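## Task

On the console, leave the MODE knob in its pulled-out position, CHECK switched off, PROGRAM on P1 and the lever on CYCLE. The task fails at once if the UNDER or OVER light ever turns on. That light trips whenever MODE is out, CHECK is on and the lever sits at CYCLE while PROGRAM is on anything other than P1. The console is loose on the table: do not let it lift or tip visibly and then fall back. Settings count only if they stay put without the robot holding them.

## Robot and tools

Robot: one UR7e-style six-joint arm carrying a Robotiq 2F-85 parallel gripper. There is only one arm, so every command row covers that arm plus its gripper.

Frames: results use the scene frame. Its origin sits on the table surface right under the arm base, +z is up, and +y points left when facing along +x. The base itself may be slightly tilted. In the gripper's own frame, the fingers extend along +z and close along y; a flat block protrudes roughly 9 cm toward the gripper's +x and rotates with it. end_effector_position is the point midway between the closed pads; closed fingertips extend about 19 mm past it (6 mm when fully open), and while closing the tips advance about 13 mm away from the arm, so keep that clearance above surfaces.

Tool execute_actions takes {"actions": [...]} holding at most one item. An empty list just reports the current state. A motion item is {"rows": [[9 numbers], ...], "steps": n}: 1 to 15 rows, steps up to 15 (default 15), each step lasting 1/30 s; row k is used on step k and the final row repeats for the remaining steps. A wait item is {"steps": n} with n up to 300; it counts from the previous result and the reply time is included. Optional "pictures": false drops the camera images. A rejected call moves nothing.

Each row has 9 values, all within [-1, 1], in this order: shoulder pan, shoulder lift, elbow, wrist 1, wrist 2, wrist 3, gripper position, gripper force_limit, gripper speed. The first six are offsets, not poses: each is a change from the joint angles printed in the most recent result that listed them (or, before any such result, and for later actions in the same reply, from the angles when the action begins). They are never relative to the previous row. Scale: 1.0 equals 1.989 rad. Sending all zeros therefore pulls the arm back to those reference angles; it does not hold still. Joint ranges (rad): pan -3.142 to 3.142, lift -6.283 to 6.283, elbow 0.000 to 3.142, wrists each -6.283 to 6.283. Asking for more than 0.010 rad beyond a range end gets the call refused; targets past the true end are clipped there and a "joint sent to its limit" line may appear. Per step the sent target stays within 0.575 rad of the measured angle, and if it would move the hand more than 100 mm, all joints are scaled back. Motion trails the commands by about 0.17 s, so a large move may still be unfinished when the result arrives; between replies the arm keeps heading toward the last row's target.

The gripper values are absolute settings. position: +1 fully open (85 mm), about -0.8 pads touching, -1 closes until blocked. force_limit: -1 about 20 N, 0 about 128 N, +1 about 235 N per pad. speed: -1 about 20 mm/s, 0 about 85, +1 about 150; faster closing squeezes a little harder. New force or speed only applies after position changes by at least 0.01. To grasp, send -1, keep sending it, and look for object_status 2.

Result lines: end_effector_position (m) and end_effector_quat_wxyz, velocities (m/s, rad/s), Joint positions and Joint velocities in column order (rad, rad/s), Wrist force and Wrist torque along the hand's axes (noisy, a few N offset, saturating near 50 N; "no reading" is harmless). object_status: 0 moving, 1 blocked while opening, 2 blocked while closing, 3 reached target or pads met. position_measured is in counts: 3 open, ~78 = 60 mm, ~130 = 40 mm, ~180 = 20 mm, ~230 pads together. "joint command not followed" means a clearance check altered targets; HELD marks steps where the row was partly not sent. MOTOR HOT warns near 70 °C; at 85 °C the brakes engage (OVER-TEMPERATURE FAULT).

Tool zoom_image: {"camera": one of cam_high, cam_low, cam_wrist, "region": [x0, y0, x1, y1]} in image pixels, origin top-left, at most 504x504; images are 672x504.

Safety: a joint torque at its load limit (132 N m for pan, lift, elbow; 24.6 N m for each wrist) or any external force of 150 N halts the arm for 10 s. Press buttons and knobs gently, watch wrist force, never lift or tip the unfixed console, and knock nothing off the table. Choose the order of control changes so the forbidden combination (MODE out, CHECK on, lever at CYCLE with PROGRAM wrong) never occurs, for example set PROGRAM before completing that trio.

Each tool is called after "Emit:" as a command line: name --argument value for each argument, lists and objects as JSON in quotes; but a table of rows of numbers goes row by row, as --pt "numbers of a row", without its own name.

## Session

Emit:
execute_actions --actions '[]'

Scene clock: 0.00 s of 5400.00 s.
end_effector_position=(+0.3159, +0.3238, +0.2007) position_measured=3 object_status=3 end_effector_quat_wxyz=(-0.327, +0.719, +0.462, -0.403) end_effector_velocity=(-0.000, +0.000, -0.000) end_effector_angular_velocity=(-0.001, +0.000, +0.000)
Joint positions: [ 0.428 -0.674  1.622 -1.636 -1.684  2.91 ]
Joint velocities: [ 0.     0.     0.     0.    -0.     0.001]
Wrist force (N, on the end effector, along its own x y z axes, offset not removed): no reading
Wrist torque (N m, same axes, about the end effector's origin, offset not removed): no reading

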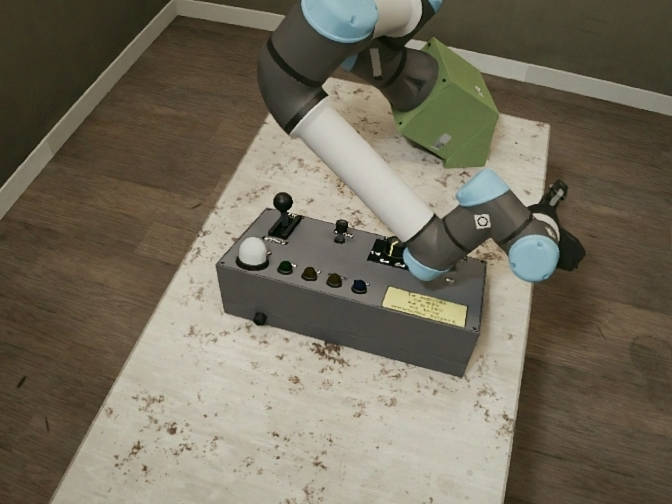

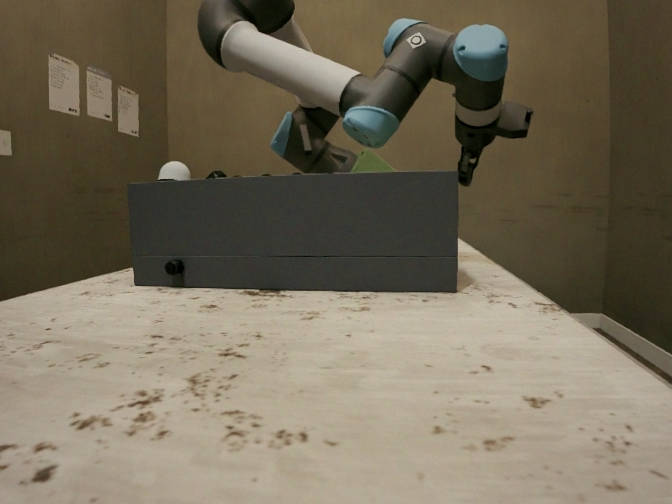

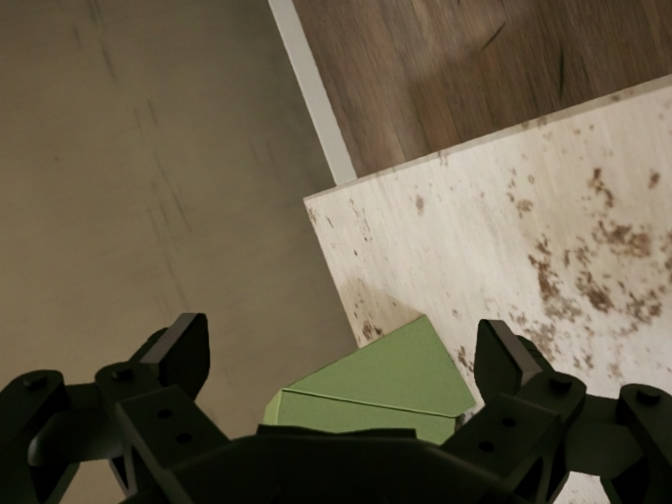

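Emit:
zoom_image --camera "cam_high" --region '[200, 170, 520, 390]'

Region (200, 170, 520, 390) of cam_high's 672x504 image, scaled by 1.575, with more detail than that image has; it fills the top 346 rows of this view, and the rest is white.

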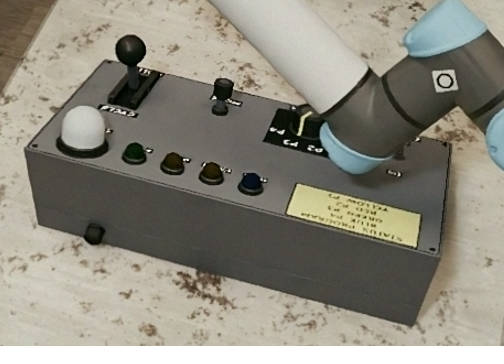

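Emit:
execute_actions --actions '[{"rows": [[0.0813,-0.4984,0.1961,-0.0392,-0.4045,0.452,1,0,0]], "steps": 15}]' --pictures false

Emit:
execute_actions --actions '[{"steps": 45}]'

Scene clock: 112.03 s of 5400.00 s.
end_effector_position=(+0.4044, +0.1313, +0.2656) position_measured=3 object_status=3 end_effector_quat_wxyz=(-0.079, +0.932, +0.289, -0.203) end_effector_velocity=(+0.227, -0.426, +0.207) end_effector_angular_velocity=(-0.544, -1.156, -1.330)
Joint positions: [ 0.542 -1.203  1.887 -1.691 -2.173  3.427]
Joint velocities: [ 0.134 -1.179  0.342 -0.063 -0.818  0.984]
Wrist force (N, on the end effector, along its own x y z axes, offset not removed): [1.5 0.0 2.5]
Wrist torque (N m, same axes, about the end effector's origin, offset not removed): [-0.02 -0.26 0.01]
Steps of this call (steps 1 to 90: nothing new was sent; then 108.53 s passed at rest; steps 91 to 105: all 15 steps of this action). Readings (joint positions | what the end effector reports):
91: [0.429 -0.674 1.623 -1.637 -1.684 2.911] | position_measured=3 object_status=3
92: [0.437 -0.683 1.631 -1.642 -1.693 2.920] | position_measured=3 object_status=3
94: [0.464 -0.749 1.687 -1.655 -1.760 2.987] | position_measured=3 object_status=3
98: [0.502 -0.925 1.786 -1.673 -1.935 3.162] | position_measured=3 object_status=3
105: the state above

Scene clock: 113.53 s of 5400.00 s.
end_effector_position=(+0.4594, -0.0494, +0.3495) position_measured=3 object_status=3 end_effector_quat_wxyz=(-0.001, +1.000, +0.000, +0.001) end_effector_velocity=(-0.000, -0.000, +0.000) end_effector_angular_velocity=(+0.000, -0.001, -0.000)
Joint positions: [ 0.59  -1.665  2.012 -1.714 -2.488  3.809]
Joint velocities: [ 0.    -0.001  0.    -0.    -0.    -0.   ]
Wrist force (N, on the end effector, along its own x y z axes, offset not removed): [3.0 1.6 1.4]
Wrist torque (N m, same axes, about the end effector's origin, offset not removed): [0.18 -0.36 -0.01]
Steps of this call (steps 1 to 45: the robot went on to your last target). Readings (joint positions | what the end effector reports):
1: [0.546 -1.243 1.898 -1.694 -2.201 3.461] | position_measured=3 object_status=3
2: [0.551 -1.283 1.909 -1.696 -2.229 3.494] | position_measured=3 object_status=3
4: [0.559 -1.362 1.932 -1.700 -2.284 3.561] | position_measured=3 object_status=3
8: [0.576 -1.521 1.976 -1.708 -2.393 3.692] | position_measured=3 object_status=3
45: the state above
The arm was judged still, so your last target was given up. Only a new action makes it travel on or press farther. Fingers that are still opening or closing keep moving.
camera_calibration (this result's frames):
cam_wrist: T_world_to_cam=[[-0.0011915, -0.999206, -0.0398238, -0.0315503], [-0.971323, -0.0083121, 0.237617, 0.400689], [-0.23776, 0.0389649, -0.970542, 0.59857], [0, 0, 0, 1]] pos_world=[0.531477, -0.051518, 0.484471]

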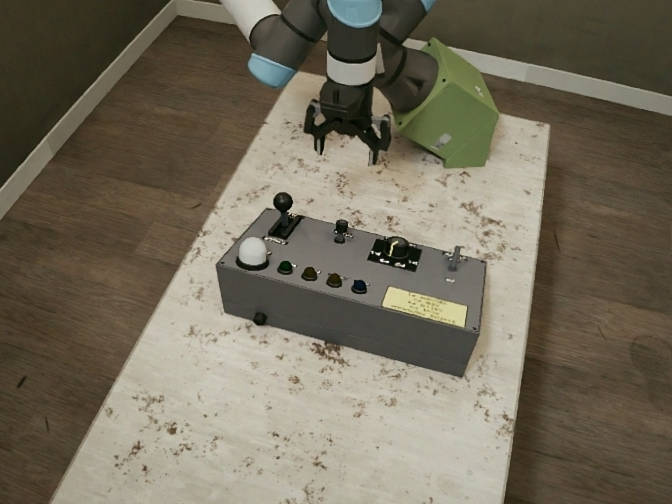

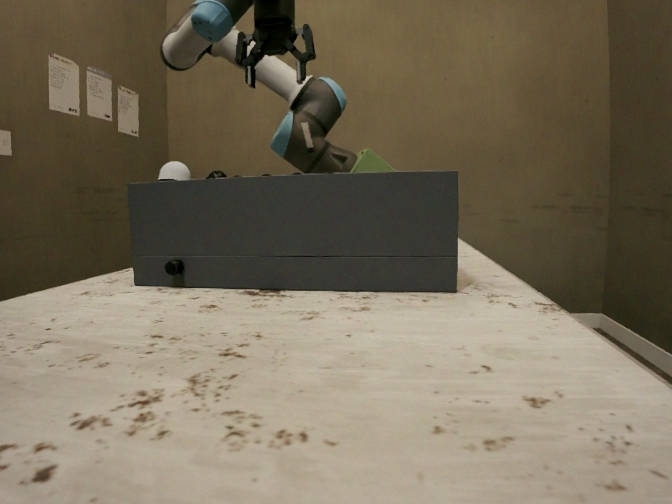

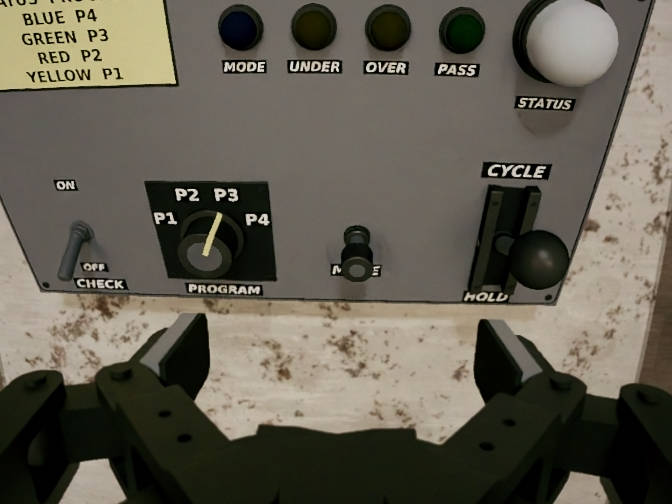

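Emit:
zoom_image --camera "cam_wrist" --region '[20, 160, 420, 310]'

Region (20, 160, 420, 310) of cam_wrist's 672x504 image, scaled by 1.260, with more detail than that image has; it fills the top 189 rows of this view, and the rest is white.

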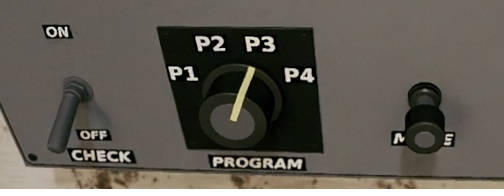

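Emit:
execute_actions --actions '[{"rows": [[-0.0632,0.1609,0.1163,-0.3609,-0.0081,0.093,1,0,0]], "steps": 15}]' --pictures false

Emit:
execute_actions --actions '[{"steps": 40}]'

Scene clock: 143.17 s of 5400.00 s.
end_effector_position=(+0.4492, +0.0544, +0.2152) position_measured=3 object_status=3 end_effector_quat_wxyz=(+0.002, +0.984, -0.179, -0.003) end_effector_velocity=(+0.005, +0.035, -0.049) end_effector_angular_velocity=(+0.036, -0.079, -0.279)
Joint positions: [ 0.47  -1.361  2.232 -2.379 -2.503  3.985]
Joint velocities: [-0.05   0.144  0.099 -0.456 -0.006  0.078]
Wrist force (N, on the end effector, along its own x y z axes, offset not removed): [1.8 0.6 2.6]
Wrist torque (N m, same axes, about the end effector's origin, offset not removed): [0.10 0.05 0.09]
Steps of this call (steps 1 to 90: nothing new was sent; then 26.13 s passed at rest; steps 91 to 105: all 15 steps of this action). Readings (joint positions | what the end effector reports):
91: [0.589 -1.664 2.013 -1.715 -2.488 3.810] | position_measured=3 object_status=3
92: [0.582 -1.655 2.021 -1.724 -2.490 3.819] | position_measured=3 object_status=3
94: [0.557 -1.601 2.065 -1.793 -2.493 3.854] | position_measured=3 object_status=3
98: [0.508 -1.469 2.158 -2.057 -2.499 3.928] | position_measured=3 object_status=3
105: the state above

Scene clock: 144.50 s of 5400.00 s.
end_effector_position=(+0.4498, +0.0583, +0.2095) position_measured=3 object_status=3 end_effector_quat_wxyz=(-0.001, +0.981, -0.195, +0.001) end_effector_velocity=(+0.000, -0.000, +0.000) end_effector_angular_velocity=(+0.000, -0.000, -0.000)
Joint positions: [ 0.464 -1.345  2.243 -2.432 -2.504  3.994]
Joint velocities: [-0.    -0.     0.    -0.001  0.    -0.   ]
Wrist force (N, on the end effector, along its own x y z axes, offset not removed): [1.0 3.1 2.8]
Wrist torque (N m, same axes, about the end effector's origin, offset not removed): [0.54 0.03 0.13]
Steps of this call (steps 1 to 30: the robot went on to your last target; steps 31 to 40: nothing new was sent). Readings (joint positions | what the end effector reports):
1: [0.469 -1.357 2.235 -2.392 -2.504 3.988] | position_measured=3 object_status=3
2: [0.468 -1.354 2.237 -2.402 -2.504 3.989] | position_measured=3 object_status=3
4: [0.466 -1.350 2.240 -2.415 -2.504 3.991] | position_measured=3 object_status=3
8: [0.465 -1.346 2.242 -2.427 -2.504 3.993] | position_measured=3 object_status=3
40: the state above
The arm was judged still, so your last target was given up. Only a new action makes it travel on or press farther. Fingers that are still opening or closing keep moving.
camera_calibration (this result's frames):
cam_wrist: T_world_to_cam=[[-0.383633, -0.922625, -0.03987, 0.237993], [-0.900573, 0.364208, 0.237321, 0.372024], [-0.204437, 0.12695, -0.970613, 0.436097], [0, 0, 0, 1]] pos_world=[0.515491, 0.0287215, 0.344481]

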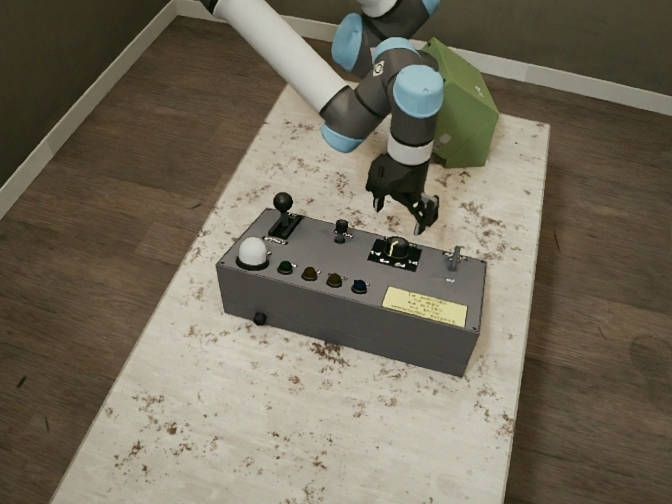

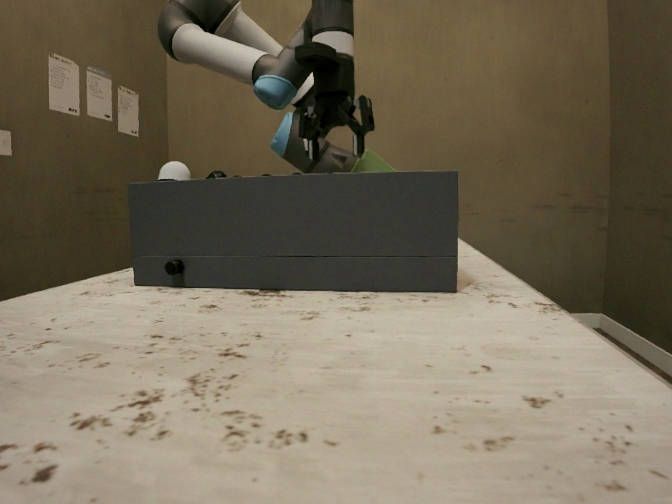

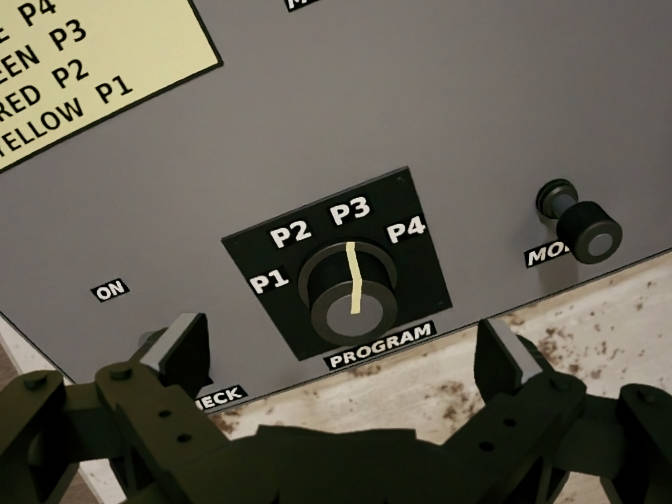

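Emit:
execute_actions --actions '[{"rows": [[-0.051,0.049,0.0315,-0.1492,0.0015,-0.0856,1,0,0]], "steps": 15}]' --pictures false

Emit:
execute_actions --actions '[{"steps": 30}]'

Scene clock: 160.50 s of 5400.00 s.
end_effector_position=(+0.4494, +0.0586, +0.1559) position_measured=3 object_status=3 end_effector_quat_wxyz=(-0.000, +0.981, -0.194, +0.000) end_effector_velocity=(+0.003, -0.002, -0.009) end_effector_angular_velocity=(+0.003, -0.013, -0.014)
Joint positions: [ 0.365 -1.249  2.305 -2.719 -2.501  3.828]
Joint velocities: [-0.021  0.019  0.012 -0.081  0.001 -0.038]
Wrist force (N, on the end effector, along its own x y z axes, offset not removed): [0.3 0.4 4.2]
Wrist torque (N m, same axes, about the end effector's origin, offset not removed): [0.04 0.08 0.18]
Steps of this call (steps 1 to 90: nothing new was sent; then 12.50 s passed at rest; steps 91 to 105: all 15 steps of this action). Readings (joint positions | what the end effector reports):
91: [0.464 -1.344 2.244 -2.433 -2.504 3.994] | position_measured=3 object_status=3
92: [0.455 -1.335 2.251 -2.442 -2.504 3.985] | position_measured=3 object_status=3
94: [0.419 -1.301 2.274 -2.510 -2.503 3.930] | position_measured=3 object_status=3
98: [0.381 -1.264 2.296 -2.657 -2.502 3.857] | position_measured=3 object_status=3
105: the state above

Scene clock: 161.50 s of 5400.00 s.
end_effector_position=(+0.4498, +0.0584, +0.1548) position_measured=3 object_status=3 end_effector_quat_wxyz=(-0.000, +0.981, -0.195, +0.001) end_effector_velocity=(-0.000, +0.000, -0.000) end_effector_angular_velocity=(+0.000, +0.000, +0.000)
Joint positions: [ 0.363 -1.247  2.306 -2.729 -2.501  3.824]
Joint velocities: [0.001 0.001 0.    0.    0.    0.001]
Wrist force (N, on the end effector, along its own x y z axes, offset not removed): [0.8 -0.4 2.9]
Wrist torque (N m, same axes, about the end effector's origin, offset not removed): [-0.10 0.07 -0.04]
Steps of this call (steps 1 to 15: the robot went on to your last target; steps 16 to 30: nothing new was sent). Readings (joint positions | what the end effector reports):
1: [0.365 -1.249 2.305 -2.722 -2.501 3.827] | position_measured=3 object_status=3
2: [0.364 -1.249 2.305 -2.723 -2.501 3.826] | position_measured=3 object_status=3
4: [0.364 -1.248 2.305 -2.726 -2.501 3.825] | position_measured=3 object_status=3
8: [0.363 -1.247 2.306 -2.728 -2.501 3.824] | position_measured=3 object_status=3
30: the state above
The arm was judged still, so your last target was given up. Only a new action makes it travel on or press farther. Fingers that are still opening or closing keep moving.
camera_calibration (this result's frames):
cam_wrist: T_world_to_cam=[[-0.383489, -0.92269, -0.039738, 0.235787], [-0.90064, 0.364108, 0.237219, 0.385007], [-0.204411, 0.126761, -0.970643, 0.382998], [0, 0, 0, 1]] pos_world=[0.515463, 0.0288251, 0.289793]

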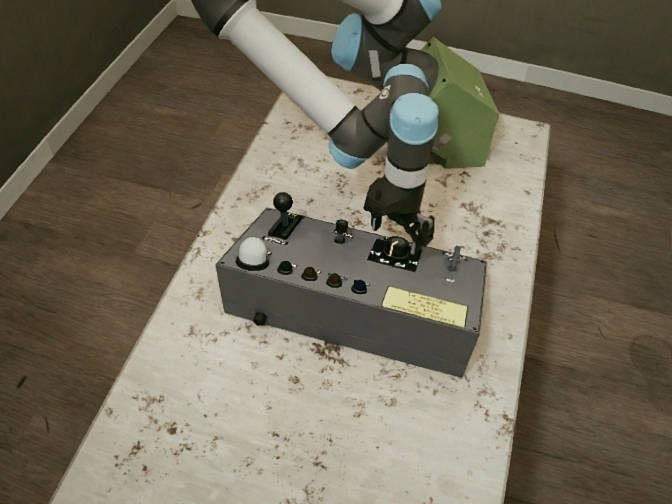

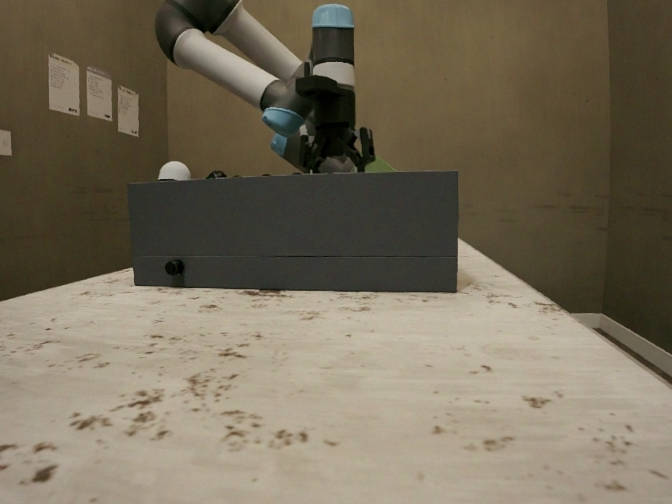

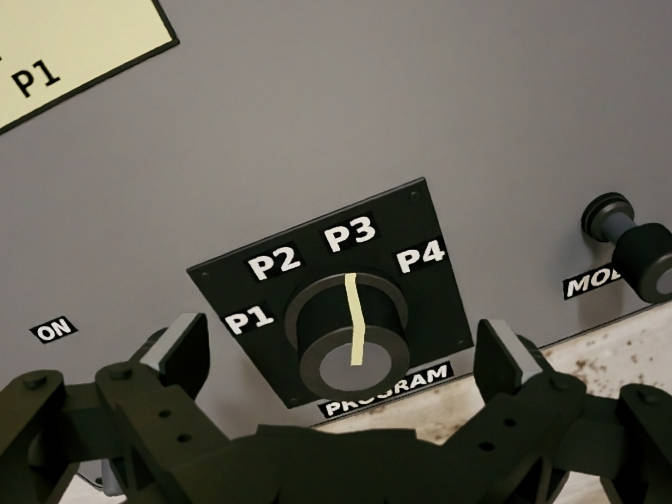

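Close on the knob.

Emit:
execute_actions --actions '[{"rows": [[0,0,0,0,0,0,-1,0,0]], "steps": 15}]' --pictures false

Emit:
execute_actions --actions '[{"steps": 20}]'

Scene clock: 164.30 s of 5400.00 s.
end_effector_position=(+0.4498, +0.0584, +0.1548) position_measured=96 object_status=0 end_effector_quat_wxyz=(-0.000, +0.981, -0.195, +0.001) end_effector_velocity=(-0.000, +0.000, +0.000) end_effector_angular_velocity=(+0.000, +0.000, +0.001)
Joint positions: [ 0.363 -1.247  2.306 -2.729 -2.501  3.824]
Joint velocities: [ 0.001  0.001  0.     0.     0.    -0.   ]
Wrist force (N, on the end effector, along its own x y z axes, offset not removed): [1.7 2.2 2.9]
Wrist torque (N m, same axes, about the end effector's origin, offset not removed): [0.27 -0.18 -0.02]
Steps of this call (steps 1 to 69: nothing new was sent; steps 70 to 84: all 15 steps of this action). Readings (joint positions | what the end effector reports):
70: [0.363 -1.247 2.306 -2.729 -2.501 3.824] | position_measured=3 object_status=0
71: [0.363 -1.247 2.306 -2.729 -2.501 3.824] | position_measured=4 object_status=0
73: [0.363 -1.247 2.306 -2.729 -2.501 3.824] | position_measured=14 object_status=0
77: [0.363 -1.247 2.306 -2.729 -2.501 3.824] | position_measured=43 object_status=0
84: the state above

Scene clock: 164.97 s of 5400.00 s.
end_effector_position=(+0.4498, +0.0584, +0.1548) position_measured=232 object_status=0 end_effector_quat_wxyz=(-0.000, +0.981, -0.195, +0.001) end_effector_velocity=(-0.000, +0.000, -0.000) end_effector_angular_velocity=(-0.000, +0.000, -0.001)
Joint positions: [ 0.363 -1.247  2.306 -2.729 -2.501  3.824]
Joint velocities: [-0.     0.    -0.     0.     0.     0.001]
Wrist force (N, on the end effector, along its own x y z axes, offset not removed): [1.8 0.8 1.0]
Wrist torque (N m, same axes, about the end effector's origin, offset not removed): [0.02 -0.17 0.13]
Steps of this call (steps 1 to 15: the robot went on to your last target; steps 16 to 20: nothing new was sent). Readings (joint positions | what the end effector reports):
1: [0.363 -1.247 2.306 -2.729 -2.501 3.824] | position_measured=103 object_status=0
2: [0.363 -1.247 2.306 -2.729 -2.501 3.824] | position_measured=111 object_status=0
4: [0.363 -1.247 2.306 -2.729 -2.501 3.824] | position_measured=126 object_status=0
8: [0.363 -1.247 2.306 -2.729 -2.501 3.824] | position_measured=156 object_status=0
20: the state above
The arm was judged still, so your last target was given up. Only a new action makes it travel on or press farther. Fingers that are still opening or closing keep moving.
camera_calibration (this result's frames):
cam_wrist: T_world_to_cam=[[-0.383489, -0.92269, -0.0397382, 0.235787], [-0.90064, 0.364108, 0.237219, 0.385007], [-0.204411, 0.126761, -0.970643, 0.382997], [0, 0, 0, 1]] pos_world=[0.515463, 0.0288249, 0.289792]

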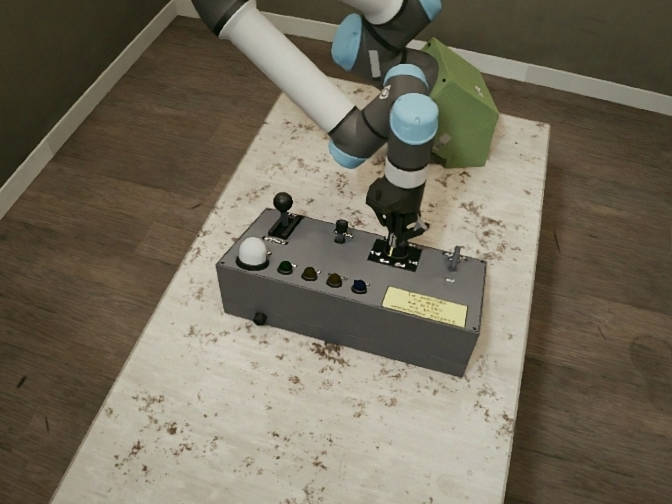

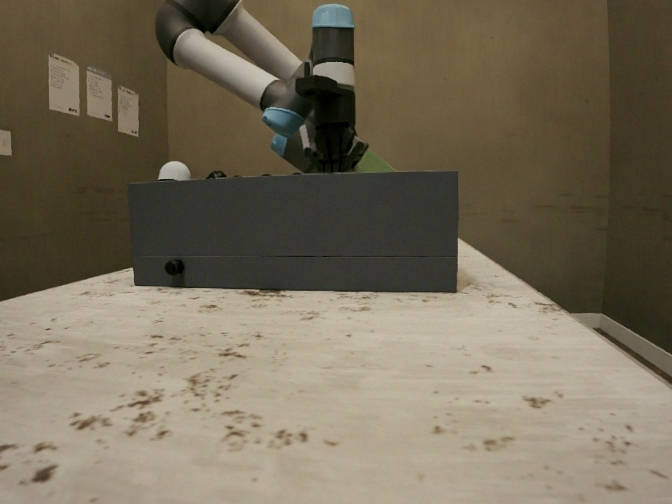

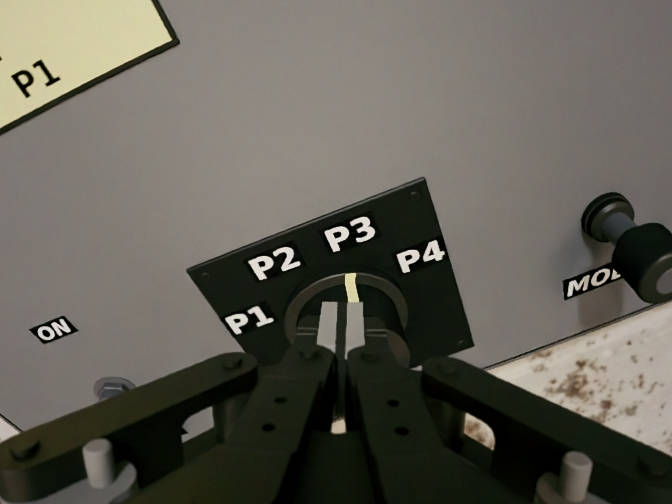

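Emit:
execute_actions --actions '[{"rows": [[0,0,0,0,0,0,1,0,1]], "steps": 15}]' --pictures false

Emit:
execute_actions --actions '[{"rows": [[-0.0167,0.016,0.0103,-0.0488,0.0005,-0.028,1,0,1]], "steps": 15}]' --pictures false

Emit:
execute_actions --actions '[{"steps": 20}]'

Scene clock: 177.27 s of 5400.00 s.
end_effector_position=(+0.4498, +0.0584, +0.1548) position_measured=70 object_status=0 end_effector_quat_wxyz=(-0.000, +0.981, -0.195, +0.001) end_effector_velocity=(+0.000, -0.000, -0.000) end_effector_angular_velocity=(-0.000, +0.000, -0.002)
Joint positions: [ 0.363 -1.247  2.306 -2.729 -2.501  3.824]
Joint velocities: [-0.001 -0.    -0.    -0.     0.     0.001]
Wrist force (N, on the end effector, along its own x y z axes, offset not removed): [1.2 -1.6 0.7]
Wrist torque (N m, same axes, about the end effector's origin, offset not removed): [-0.32 -0.01 0.13]
Steps of this call (steps 1 to 90: nothing new was sent; then 8.80 s passed at rest; steps 91 to 105: all 15 steps of this action). Readings (joint positions | what the end effector reports):
91: [0.363 -1.247 2.306 -2.729 -2.501 3.824] | position_measured=232 object_status=0
92: [0.363 -1.247 2.306 -2.729 -2.501 3.824] | position_measured=231 object_status=0
94: [0.363 -1.247 2.306 -2.729 -2.501 3.824] | position_measured=213 object_status=0
98: [0.363 -1.247 2.306 -2.729 -2.501 3.824] | position_measured=162 object_status=0
105: the state above

Scene clock: 177.77 s of 5400.00 s.
end_effector_position=(+0.4478, +0.0561, +0.1382) position_measured=3 object_status=0 end_effector_quat_wxyz=(+0.001, +0.981, -0.195, +0.002) end_effector_velocity=(-0.000, -0.001, -0.003) end_effector_angular_velocity=(-0.000, -0.001, -0.002)
Joint positions: [ 0.33  -1.216  2.326 -2.824 -2.5    3.769]
Joint velocities: [-0.006  0.006  0.004 -0.019  0.    -0.009]
Wrist force (N, on the end effector, along its own x y z axes, offset not removed): [-2.5 1.5 1.2]
Wrist torque (N m, same axes, about the end effector's origin, offset not removed): [0.12 0.49 0.09]
Steps of this call (steps 1 to 15: all 15 steps of this action). Readings (joint positions | what the end effector reports):
1: [0.362 -1.247 2.306 -2.729 -2.501 3.823] | position_measured=56 object_status=0
2: [0.357 -1.242 2.310 -2.738 -2.501 3.816] | position_measured=43 object_status=0
4: [0.346 -1.231 2.317 -2.772 -2.501 3.797] | position_measured=18 object_status=0
8: [0.335 -1.220 2.323 -2.809 -2.500 3.777] | position_measured=4 object_status=0
15: the state above

Scene clock: 178.43 s of 5400.00 s.
end_effector_position=(+0.4478, +0.0561, +0.1379) position_measured=3 object_status=3 end_effector_quat_wxyz=(+0.001, +0.981, -0.195, +0.002) end_effector_velocity=(+0.000, +0.000, +0.000) end_effector_angular_velocity=(+0.000, -0.000, +0.001)
Joint positions: [ 0.33  -1.215  2.326 -2.826 -2.5    3.768]
Joint velocities: [ 0.     0.    -0.     0.     0.    -0.001]
Wrist force (N, on the end effector, along its own x y z axes, offset not removed): [1.2 2.4 1.1]
Wrist torque (N m, same axes, about the end effector's origin, offset not removed): [0.21 -0.17 -0.01]
Steps of this call (steps 1 to 15: the robot went on to your last target; steps 16 to 20: nothing new was sent). Readings (joint positions | what the end effector reports):
1: [0.330 -1.216 2.326 -2.824 -2.500 3.769] | position_measured=3 object_status=3
2: [0.330 -1.216 2.326 -2.825 -2.500 3.769] | position_measured=3 object_status=3
4: [0.330 -1.216 2.326 -2.825 -2.500 3.769] | position_measured=3 object_status=3
8: [0.330 -1.215 2.326 -2.826 -2.500 3.768] | position_measured=3 object_status=3
20: the state above
The arm was judged still, so your last target was given up. Only a new action makes it travel on or press farther. Fingers that are still opening or closing keep moving.
camera_calibration (this result's frames):
cam_wrist: T_world_to_cam=[[-0.383352, -0.922839, -0.0375372, 0.231859], [-0.900939, 0.364688, 0.235183, 0.388436], [-0.203347, 0.123976, -0.971226, 0.366239], [0, 0, 0, 1]] pos_world=[0.513314, 0.0269053, 0.27305]

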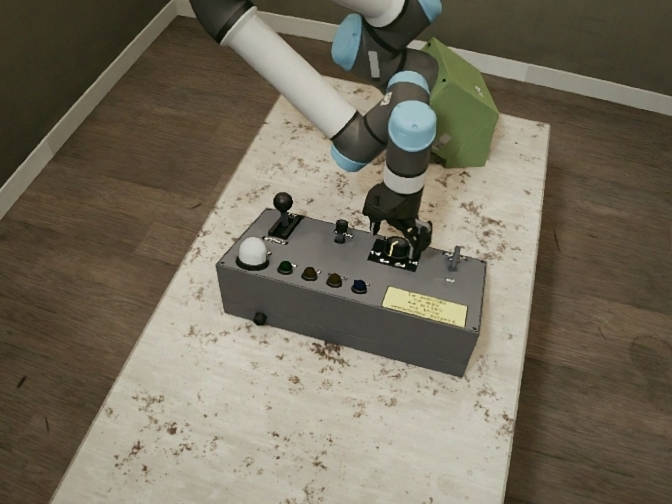

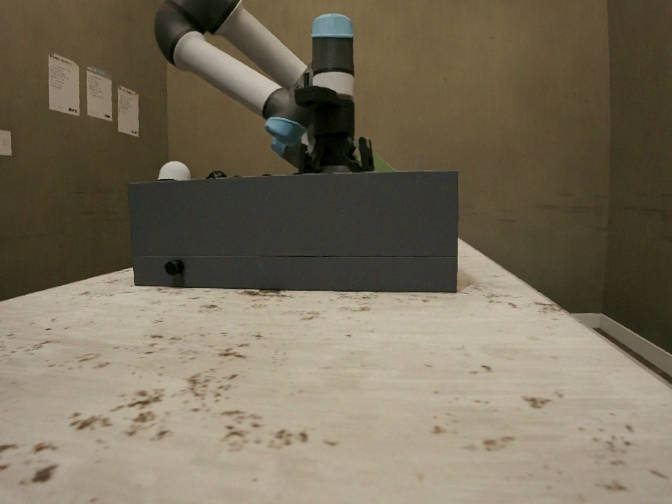

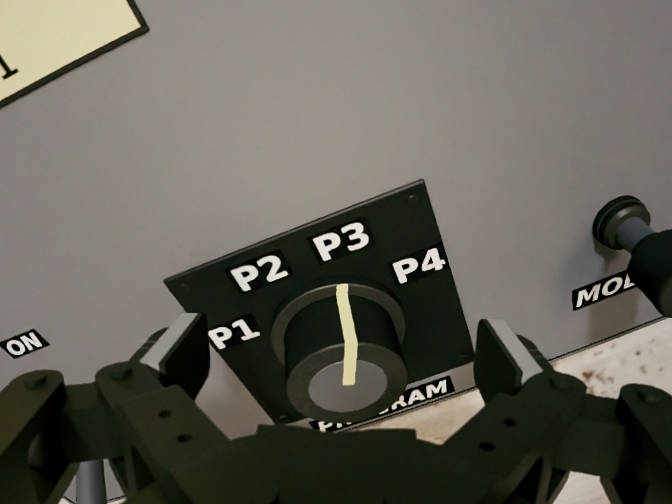

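Try closing now.

Emit:
execute_actions --actions '[{"rows": [[0,0,0,0,0,0,-1,0,0]], "steps": 15}]' --pictures false

Emit:
execute_actions --actions '[{"steps": 20}]'

Scene clock: 181.47 s of 5400.00 s.
end_effector_position=(+0.4478, +0.0561, +0.1379) position_measured=96 object_status=0 end_effector_quat_wxyz=(+0.001, +0.981, -0.195, +0.002) end_effector_velocity=(-0.000, -0.000, -0.000) end_effector_angular_velocity=(-0.000, +0.000, -0.002)
Joint positions: [ 0.33  -1.215  2.326 -2.826 -2.5    3.768]
Joint velocities: [-0.     0.     0.    -0.     0.     0.002]
Wrist force (N, on the end effector, along its own x y z axes, offset not removed): [3.8 3.2 1.8]
Wrist torque (N m, same axes, about the end effector's origin, offset not removed): [0.39 -0.57 -0.04]
Steps of this call (steps 1 to 76: nothing new was sent; steps 77 to 91: all 15 steps of this action). Readings (joint positions | what the end effector reports):
77: [0.330 -1.215 2.326 -2.826 -2.500 3.768] | position_measured=3 object_status=0
78: [0.330 -1.215 2.326 -2.826 -2.500 3.768] | position_measured=4 object_status=0
80: [0.330 -1.215 2.326 -2.826 -2.500 3.768] | position_measured=14 object_status=0
84: [0.330 -1.215 2.326 -2.826 -2.500 3.768] | position_measured=43 object_status=0
91: the state above

Scene clock: 191.87 s of 5400.00 s.
end_effector_position=(+0.4545, +0.0509, +0.1404) position_measured=232 object_status=3 end_effector_quat_wxyz=(+0.004, +0.979, -0.204, +0.011) end_effector_velocity=(+0.000, +0.000, +0.000) end_effector_angular_velocity=(+0.000, -0.001, -0.001)
Joint positions: [ 0.33  -1.219  2.322 -2.842 -2.513  3.768]
Joint velocities: [ 0.001 -0.     0.     0.     0.     0.001]
Wrist force (N, on the end effector, along its own x y z axes, offset not removed): [19.5 -7.0 -11.3]
Wrist torque (N m, same axes, about the end effector's origin, offset not removed): [-0.21 0.29 0.19]
FORCE FAULT: contact force on the arm reached its limit, and the arm stopped for 10 seconds. The contact can be on any part of the arm, not only on its tool. The arm's remaining commands of this call were not run. The arm holds still and accepts commands again. Move the arm away from the contact; if what it grips holds it there, let go first. Pushing or pulling that hard again can fault the arm again.
The stop began at step 12 of this call (marked STOPPED below). From that step on the arm followed nothing that you had sent. Nothing is kept back now, and the robot has no last target.
Steps of this call (steps 1 to 11: the robot went on to your last target; steps 12 to 312: the stop). Readings (joint positions | what the end effector reports):
1: [0.330 -1.215 2.326 -2.826 -2.500 3.768] | position_measured=103 object_status=0
2: [0.330 -1.215 2.326 -2.826 -2.500 3.768] | position_measured=111 object_status=0
4: [0.330 -1.215 2.326 -2.826 -2.500 3.768] | position_measured=126 object_status=0
8: [0.330 -1.216 2.326 -2.826 -2.501 3.768] | position_measured=155 object_status=0
12: [0.330 -1.217 2.325 -2.831 -2.505 3.768] | position_measured=181 object_status=0 STOPPED
312: the state above
camera_calibration (this result's frames):
cam_wrist: T_world_to_cam=[[-0.400111, -0.915771, -0.0357047, 0.236757], [-0.897652, 0.383746, 0.216702, 0.395946], [-0.184748, 0.118755, -0.975585, 0.363105], [0, 0, 0, 1]] pos_world=[0.517234, 0.0217516, 0.276891]

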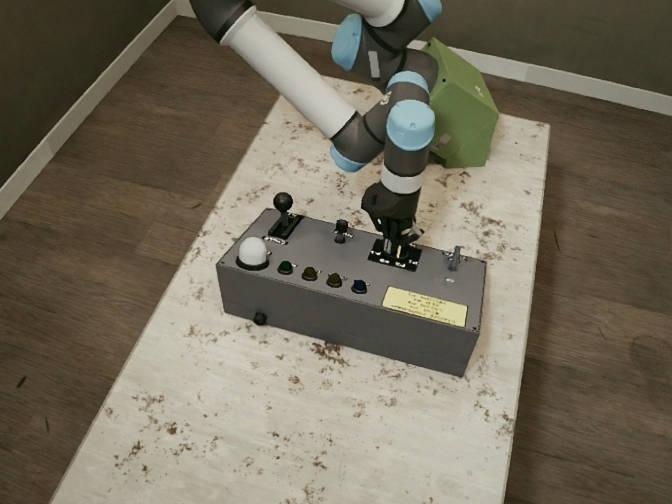

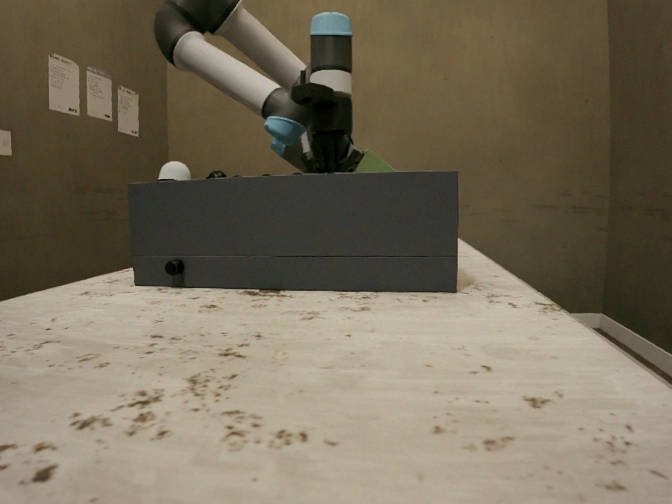

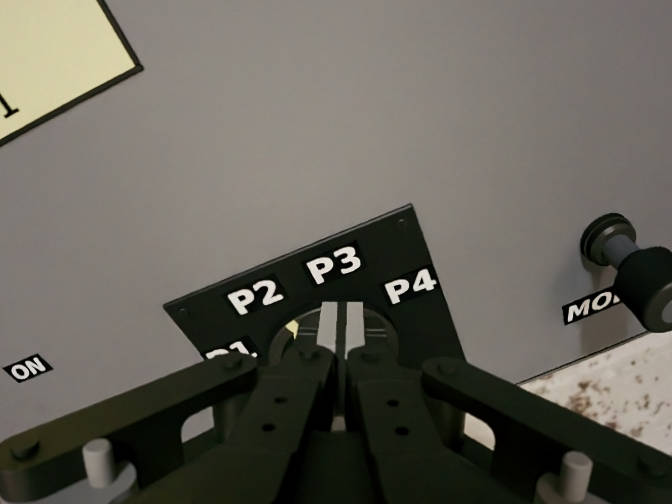

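Emit:
execute_actions --actions '[{"rows": [[0,0,0,0,0,0,1,0,1]], "steps": 10}]' --pictures false

Emit:
execute_actions --actions '[{"rows": [[0.0278,-0.0267,-0.0172,0.0813,-0.0008,0.0467,1,0,1]], "steps": 15}]' --pictures false

Emit:
execute_actions --actions '[{"steps": 20}]'

Scene clock: 197.00 s of 5400.00 s.
end_effector_position=(+0.4544, +0.0509, +0.1404) position_measured=136 object_status=0 end_effector_quat_wxyz=(+0.004, +0.979, -0.204, +0.011) end_effector_velocity=(+0.000, +0.000, +0.000) end_effector_angular_velocity=(+0.001, -0.001, -0.002)
Joint positions: [ 0.33  -1.219  2.322 -2.841 -2.513  3.768]
Joint velocities: [ 0.     0.     0.    -0.002  0.     0.   ]
Wrist force (N, on the end effector, along its own x y z axes, offset not removed): [2.0 2.8 1.5]
Wrist torque (N m, same axes, about the end effector's origin, offset not removed): [0.44 -0.26 0.06]
Steps of this call (steps 1 to 90: nothing new was sent; then 1.80 s passed at rest; steps 91 to 100: all 10 steps of this action). Readings (joint positions | what the end effector reports):
91: [0.330 -1.219 2.322 -2.842 -2.513 3.768] | position_measured=232 object_status=0
92: [0.330 -1.219 2.322 -2.842 -2.513 3.768] | position_measured=231 object_status=0
94: [0.330 -1.219 2.322 -2.841 -2.513 3.768] | position_measured=213 object_status=0
98: [0.330 -1.219 2.322 -2.841 -2.513 3.768] | position_measured=162 object_status=0
100: the state above

Scene clock: 197.50 s of 5400.00 s.
end_effector_position=(+0.4576, +0.0544, +0.1684) position_measured=3 object_status=0 end_effector_quat_wxyz=(+0.001, +0.979, -0.204, +0.010) end_effector_velocity=(-0.001, +0.001, +0.005) end_effector_angular_velocity=(-0.001, +0.004, +0.006)
Joint positions: [ 0.384 -1.271  2.288 -2.684 -2.514  3.859]
Joint velocities: [ 0.01  -0.01  -0.006  0.036 -0.     0.017]
Wrist force (N, on the end effector, along its own x y z axes, offset not removed): [2.5 -0.1 -0.4]
Wrist torque (N m, same axes, about the end effector's origin, offset not removed): [0.05 -0.36 0.11]
Steps of this call (steps 1 to 15: all 15 steps of this action). Readings (joint positions | what the end effector reports):
1: [0.331 -1.219 2.321 -2.841 -2.513 3.769] | position_measured=123 object_status=0
2: [0.338 -1.226 2.317 -2.832 -2.513 3.777] | position_measured=109 object_status=0
4: [0.357 -1.245 2.305 -2.780 -2.514 3.810] | position_measured=83 object_status=0
8: [0.376 -1.263 2.293 -2.711 -2.514 3.845] | position_measured=30 object_status=0
15: the state above

Scene clock: 198.17 s of 5400.00 s.
end_effector_position=(+0.4575, +0.0544, +0.1690) position_measured=3 object_status=3 end_effector_quat_wxyz=(+0.001, +0.979, -0.204, +0.010) end_effector_velocity=(+0.000, +0.000, +0.001) end_effector_angular_velocity=(+0.000, -0.001, -0.001)
Joint positions: [ 0.385 -1.272  2.288 -2.68  -2.515  3.861]
Joint velocities: [ 0.001 -0.001 -0.    -0.    -0.     0.001]
Wrist force (N, on the end effector, along its own x y z axes, offset not removed): [0.4 0.7 -0.7]
Wrist torque (N m, same axes, about the end effector's origin, offset not removed): [0.13 0.00 0.10]
Steps of this call (steps 1 to 15: the robot went on to your last target; steps 16 to 20: nothing new was sent). Readings (joint positions | what the end effector reports):
1: [0.384 -1.271 2.288 -2.683 -2.514 3.860] | position_measured=3 object_status=0
2: [0.384 -1.271 2.288 -2.682 -2.514 3.860] | position_measured=3 object_status=0
4: [0.385 -1.271 2.288 -2.681 -2.515 3.860] | position_measured=3 object_status=0
8: [0.385 -1.272 2.288 -2.680 -2.515 3.861] | position_measured=3 object_status=3
20: the state above
The arm was judged still, so your last target was given up. Only a new action makes it travel on or press farther. Fingers that are still opening or closing keep moving.
camera_calibration (this result's frames):
cam_wrist: T_world_to_cam=[[-0.400177, -0.915551, -0.0403098, 0.243055], [-0.897418, 0.382578, 0.219718, 0.390565], [-0.185741, 0.124101, -0.97473, 0.391146], [0, 0, 0, 1]] pos_world=[0.520417, 0.0245665, 0.305245]

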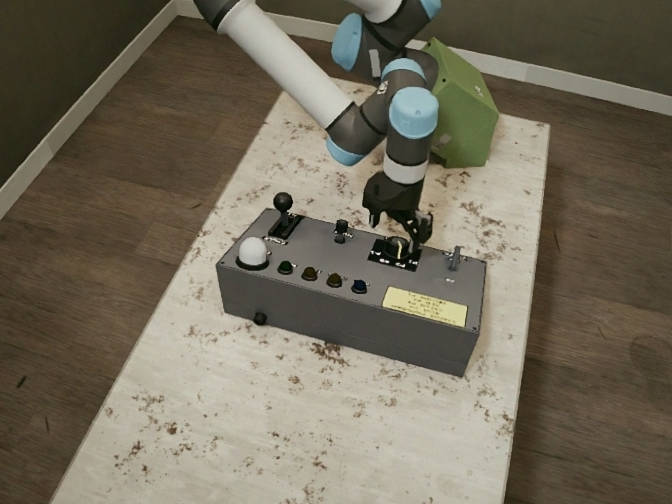

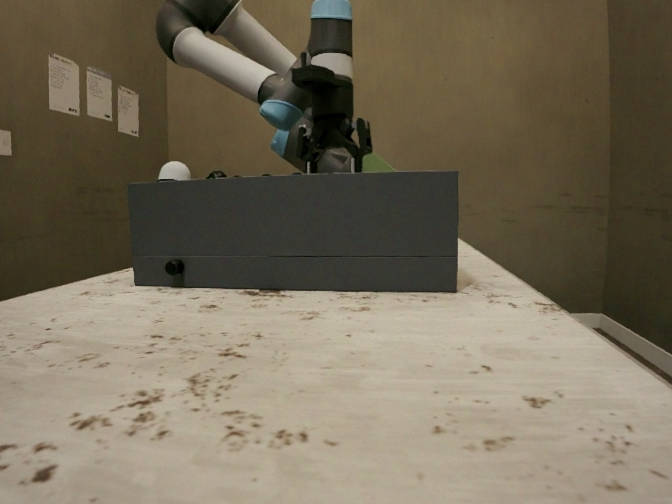

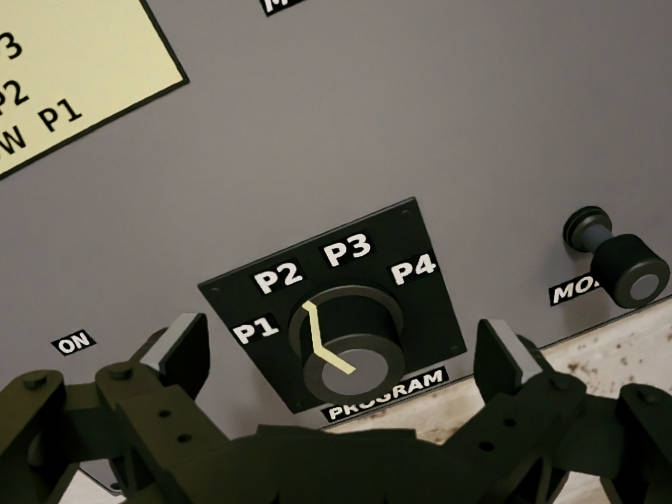

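Emit:
execute_actions --actions '[{"rows": [[-0.0303,0.035,0.0246,-0.0879,0.0097,-0.0502,1,0,0]], "steps": 15}]' --pictures false

Emit:
execute_actions --actions '[{"steps": 20}]'

Scene clock: 230.63 s of 5400.00 s.
end_effector_position=(+0.4437, +0.0591, +0.1339) position_measured=3 object_status=3 end_effector_quat_wxyz=(-0.001, +0.981, -0.195, +0.001) end_effector_velocity=(-0.002, +0.000, -0.006) end_effector_angular_velocity=(+0.002, -0.001, -0.000)
Joint positions: [ 0.326 -1.204  2.336 -2.85  -2.496  3.764]
Joint velocities: [-0.011  0.013  0.009 -0.039  0.004 -0.02 ]
Wrist force (N, on the end effector, along its own x y z axes, offset not removed): [1.8 0.2 -0.2]
Wrist torque (N m, same axes, about the end effector's origin, offset not removed): [0.00 -0.27 0.01]
Steps of this call (steps 1 to 90: nothing new was sent; then 28.97 s passed at rest; steps 91 to 105: all 15 steps of this action). Readings (joint positions | what the end effector reports):
91: [0.385 -1.271 2.288 -2.680 -2.514 3.861] | position_measured=3 object_status=3
92: [0.377 -1.263 2.294 -2.689 -2.511 3.852] | position_measured=3 object_status=3
94: [0.356 -1.239 2.312 -2.744 -2.505 3.817] | position_measured=3 object_status=3
98: [0.335 -1.214 2.329 -2.820 -2.498 3.779] | position_measured=3 object_status=3
105: the state above

Scene clock: 231.30 s of 5400.00 s.
end_effector_position=(+0.4435, +0.0591, +0.1332) position_measured=3 object_status=3 end_effector_quat_wxyz=(-0.001, +0.981, -0.195, +0.001) end_effector_velocity=(-0.000, +0.000, -0.000) end_effector_angular_velocity=(-0.000, +0.000, +0.001)
Joint positions: [ 0.325 -1.202  2.337 -2.854 -2.495  3.761]
Joint velocities: [ 0.     0.001 -0.     0.    -0.    -0.   ]
Wrist force (N, on the end effector, along its own x y z axes, offset not removed): [0.9 1.6 2.1]
Wrist torque (N m, same axes, about the end effector's origin, offset not removed): [0.19 -0.12 0.24]
Steps of this call (steps 1 to 15: the robot went on to your last target; steps 16 to 20: nothing new was sent). Readings (joint positions | what the end effector reports):
1: [0.326 -1.203 2.336 -2.851 -2.496 3.763] | position_measured=3 object_status=3
2: [0.326 -1.203 2.336 -2.852 -2.495 3.763] | position_measured=3 object_status=3
4: [0.325 -1.203 2.336 -2.853 -2.495 3.762] | position_measured=3 object_status=3
8: [0.325 -1.202 2.336 -2.854 -2.495 3.762] | position_measured=3 object_status=3
20: the state above
The arm was judged still, so your last target was given up. Only a new action makes it travel on or press farther. Fingers that are still opening or closing keep moving.
camera_calibration (this result's frames):
cam_wrist: T_world_to_cam=[[-0.383361, -0.922714, -0.0404134, 0.233259], [-0.900558, 0.363726, 0.238114, 0.384089], [-0.205011, 0.127678, -0.970396, 0.360845], [0, 0, 0, 1]] pos_world=[0.509294, 0.0294558, 0.268132]

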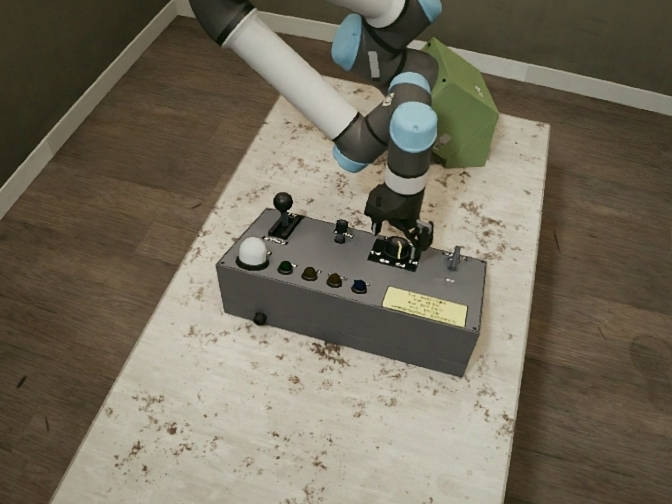

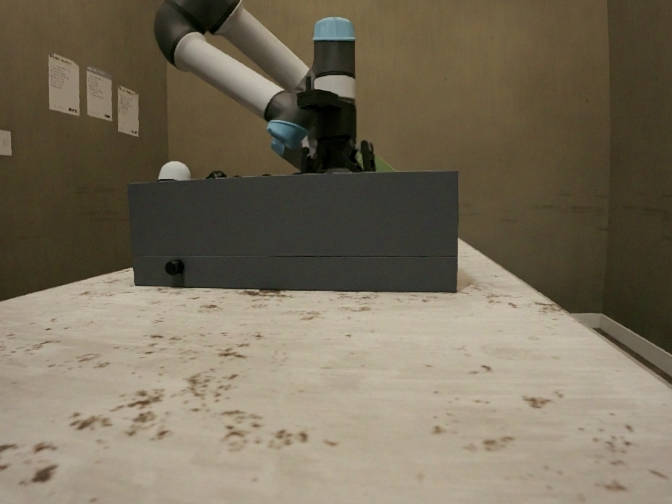

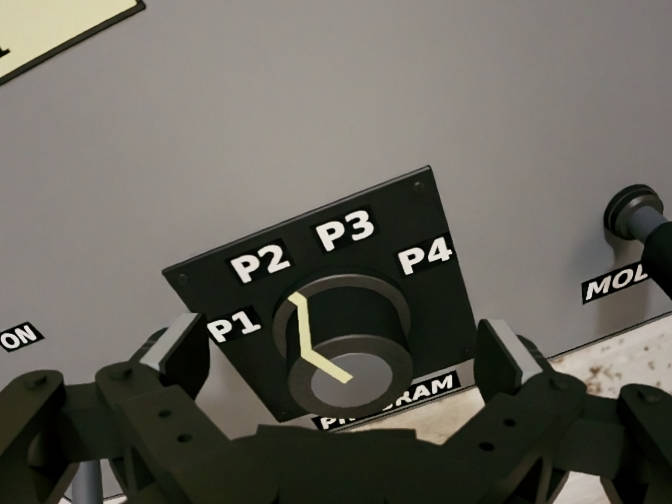

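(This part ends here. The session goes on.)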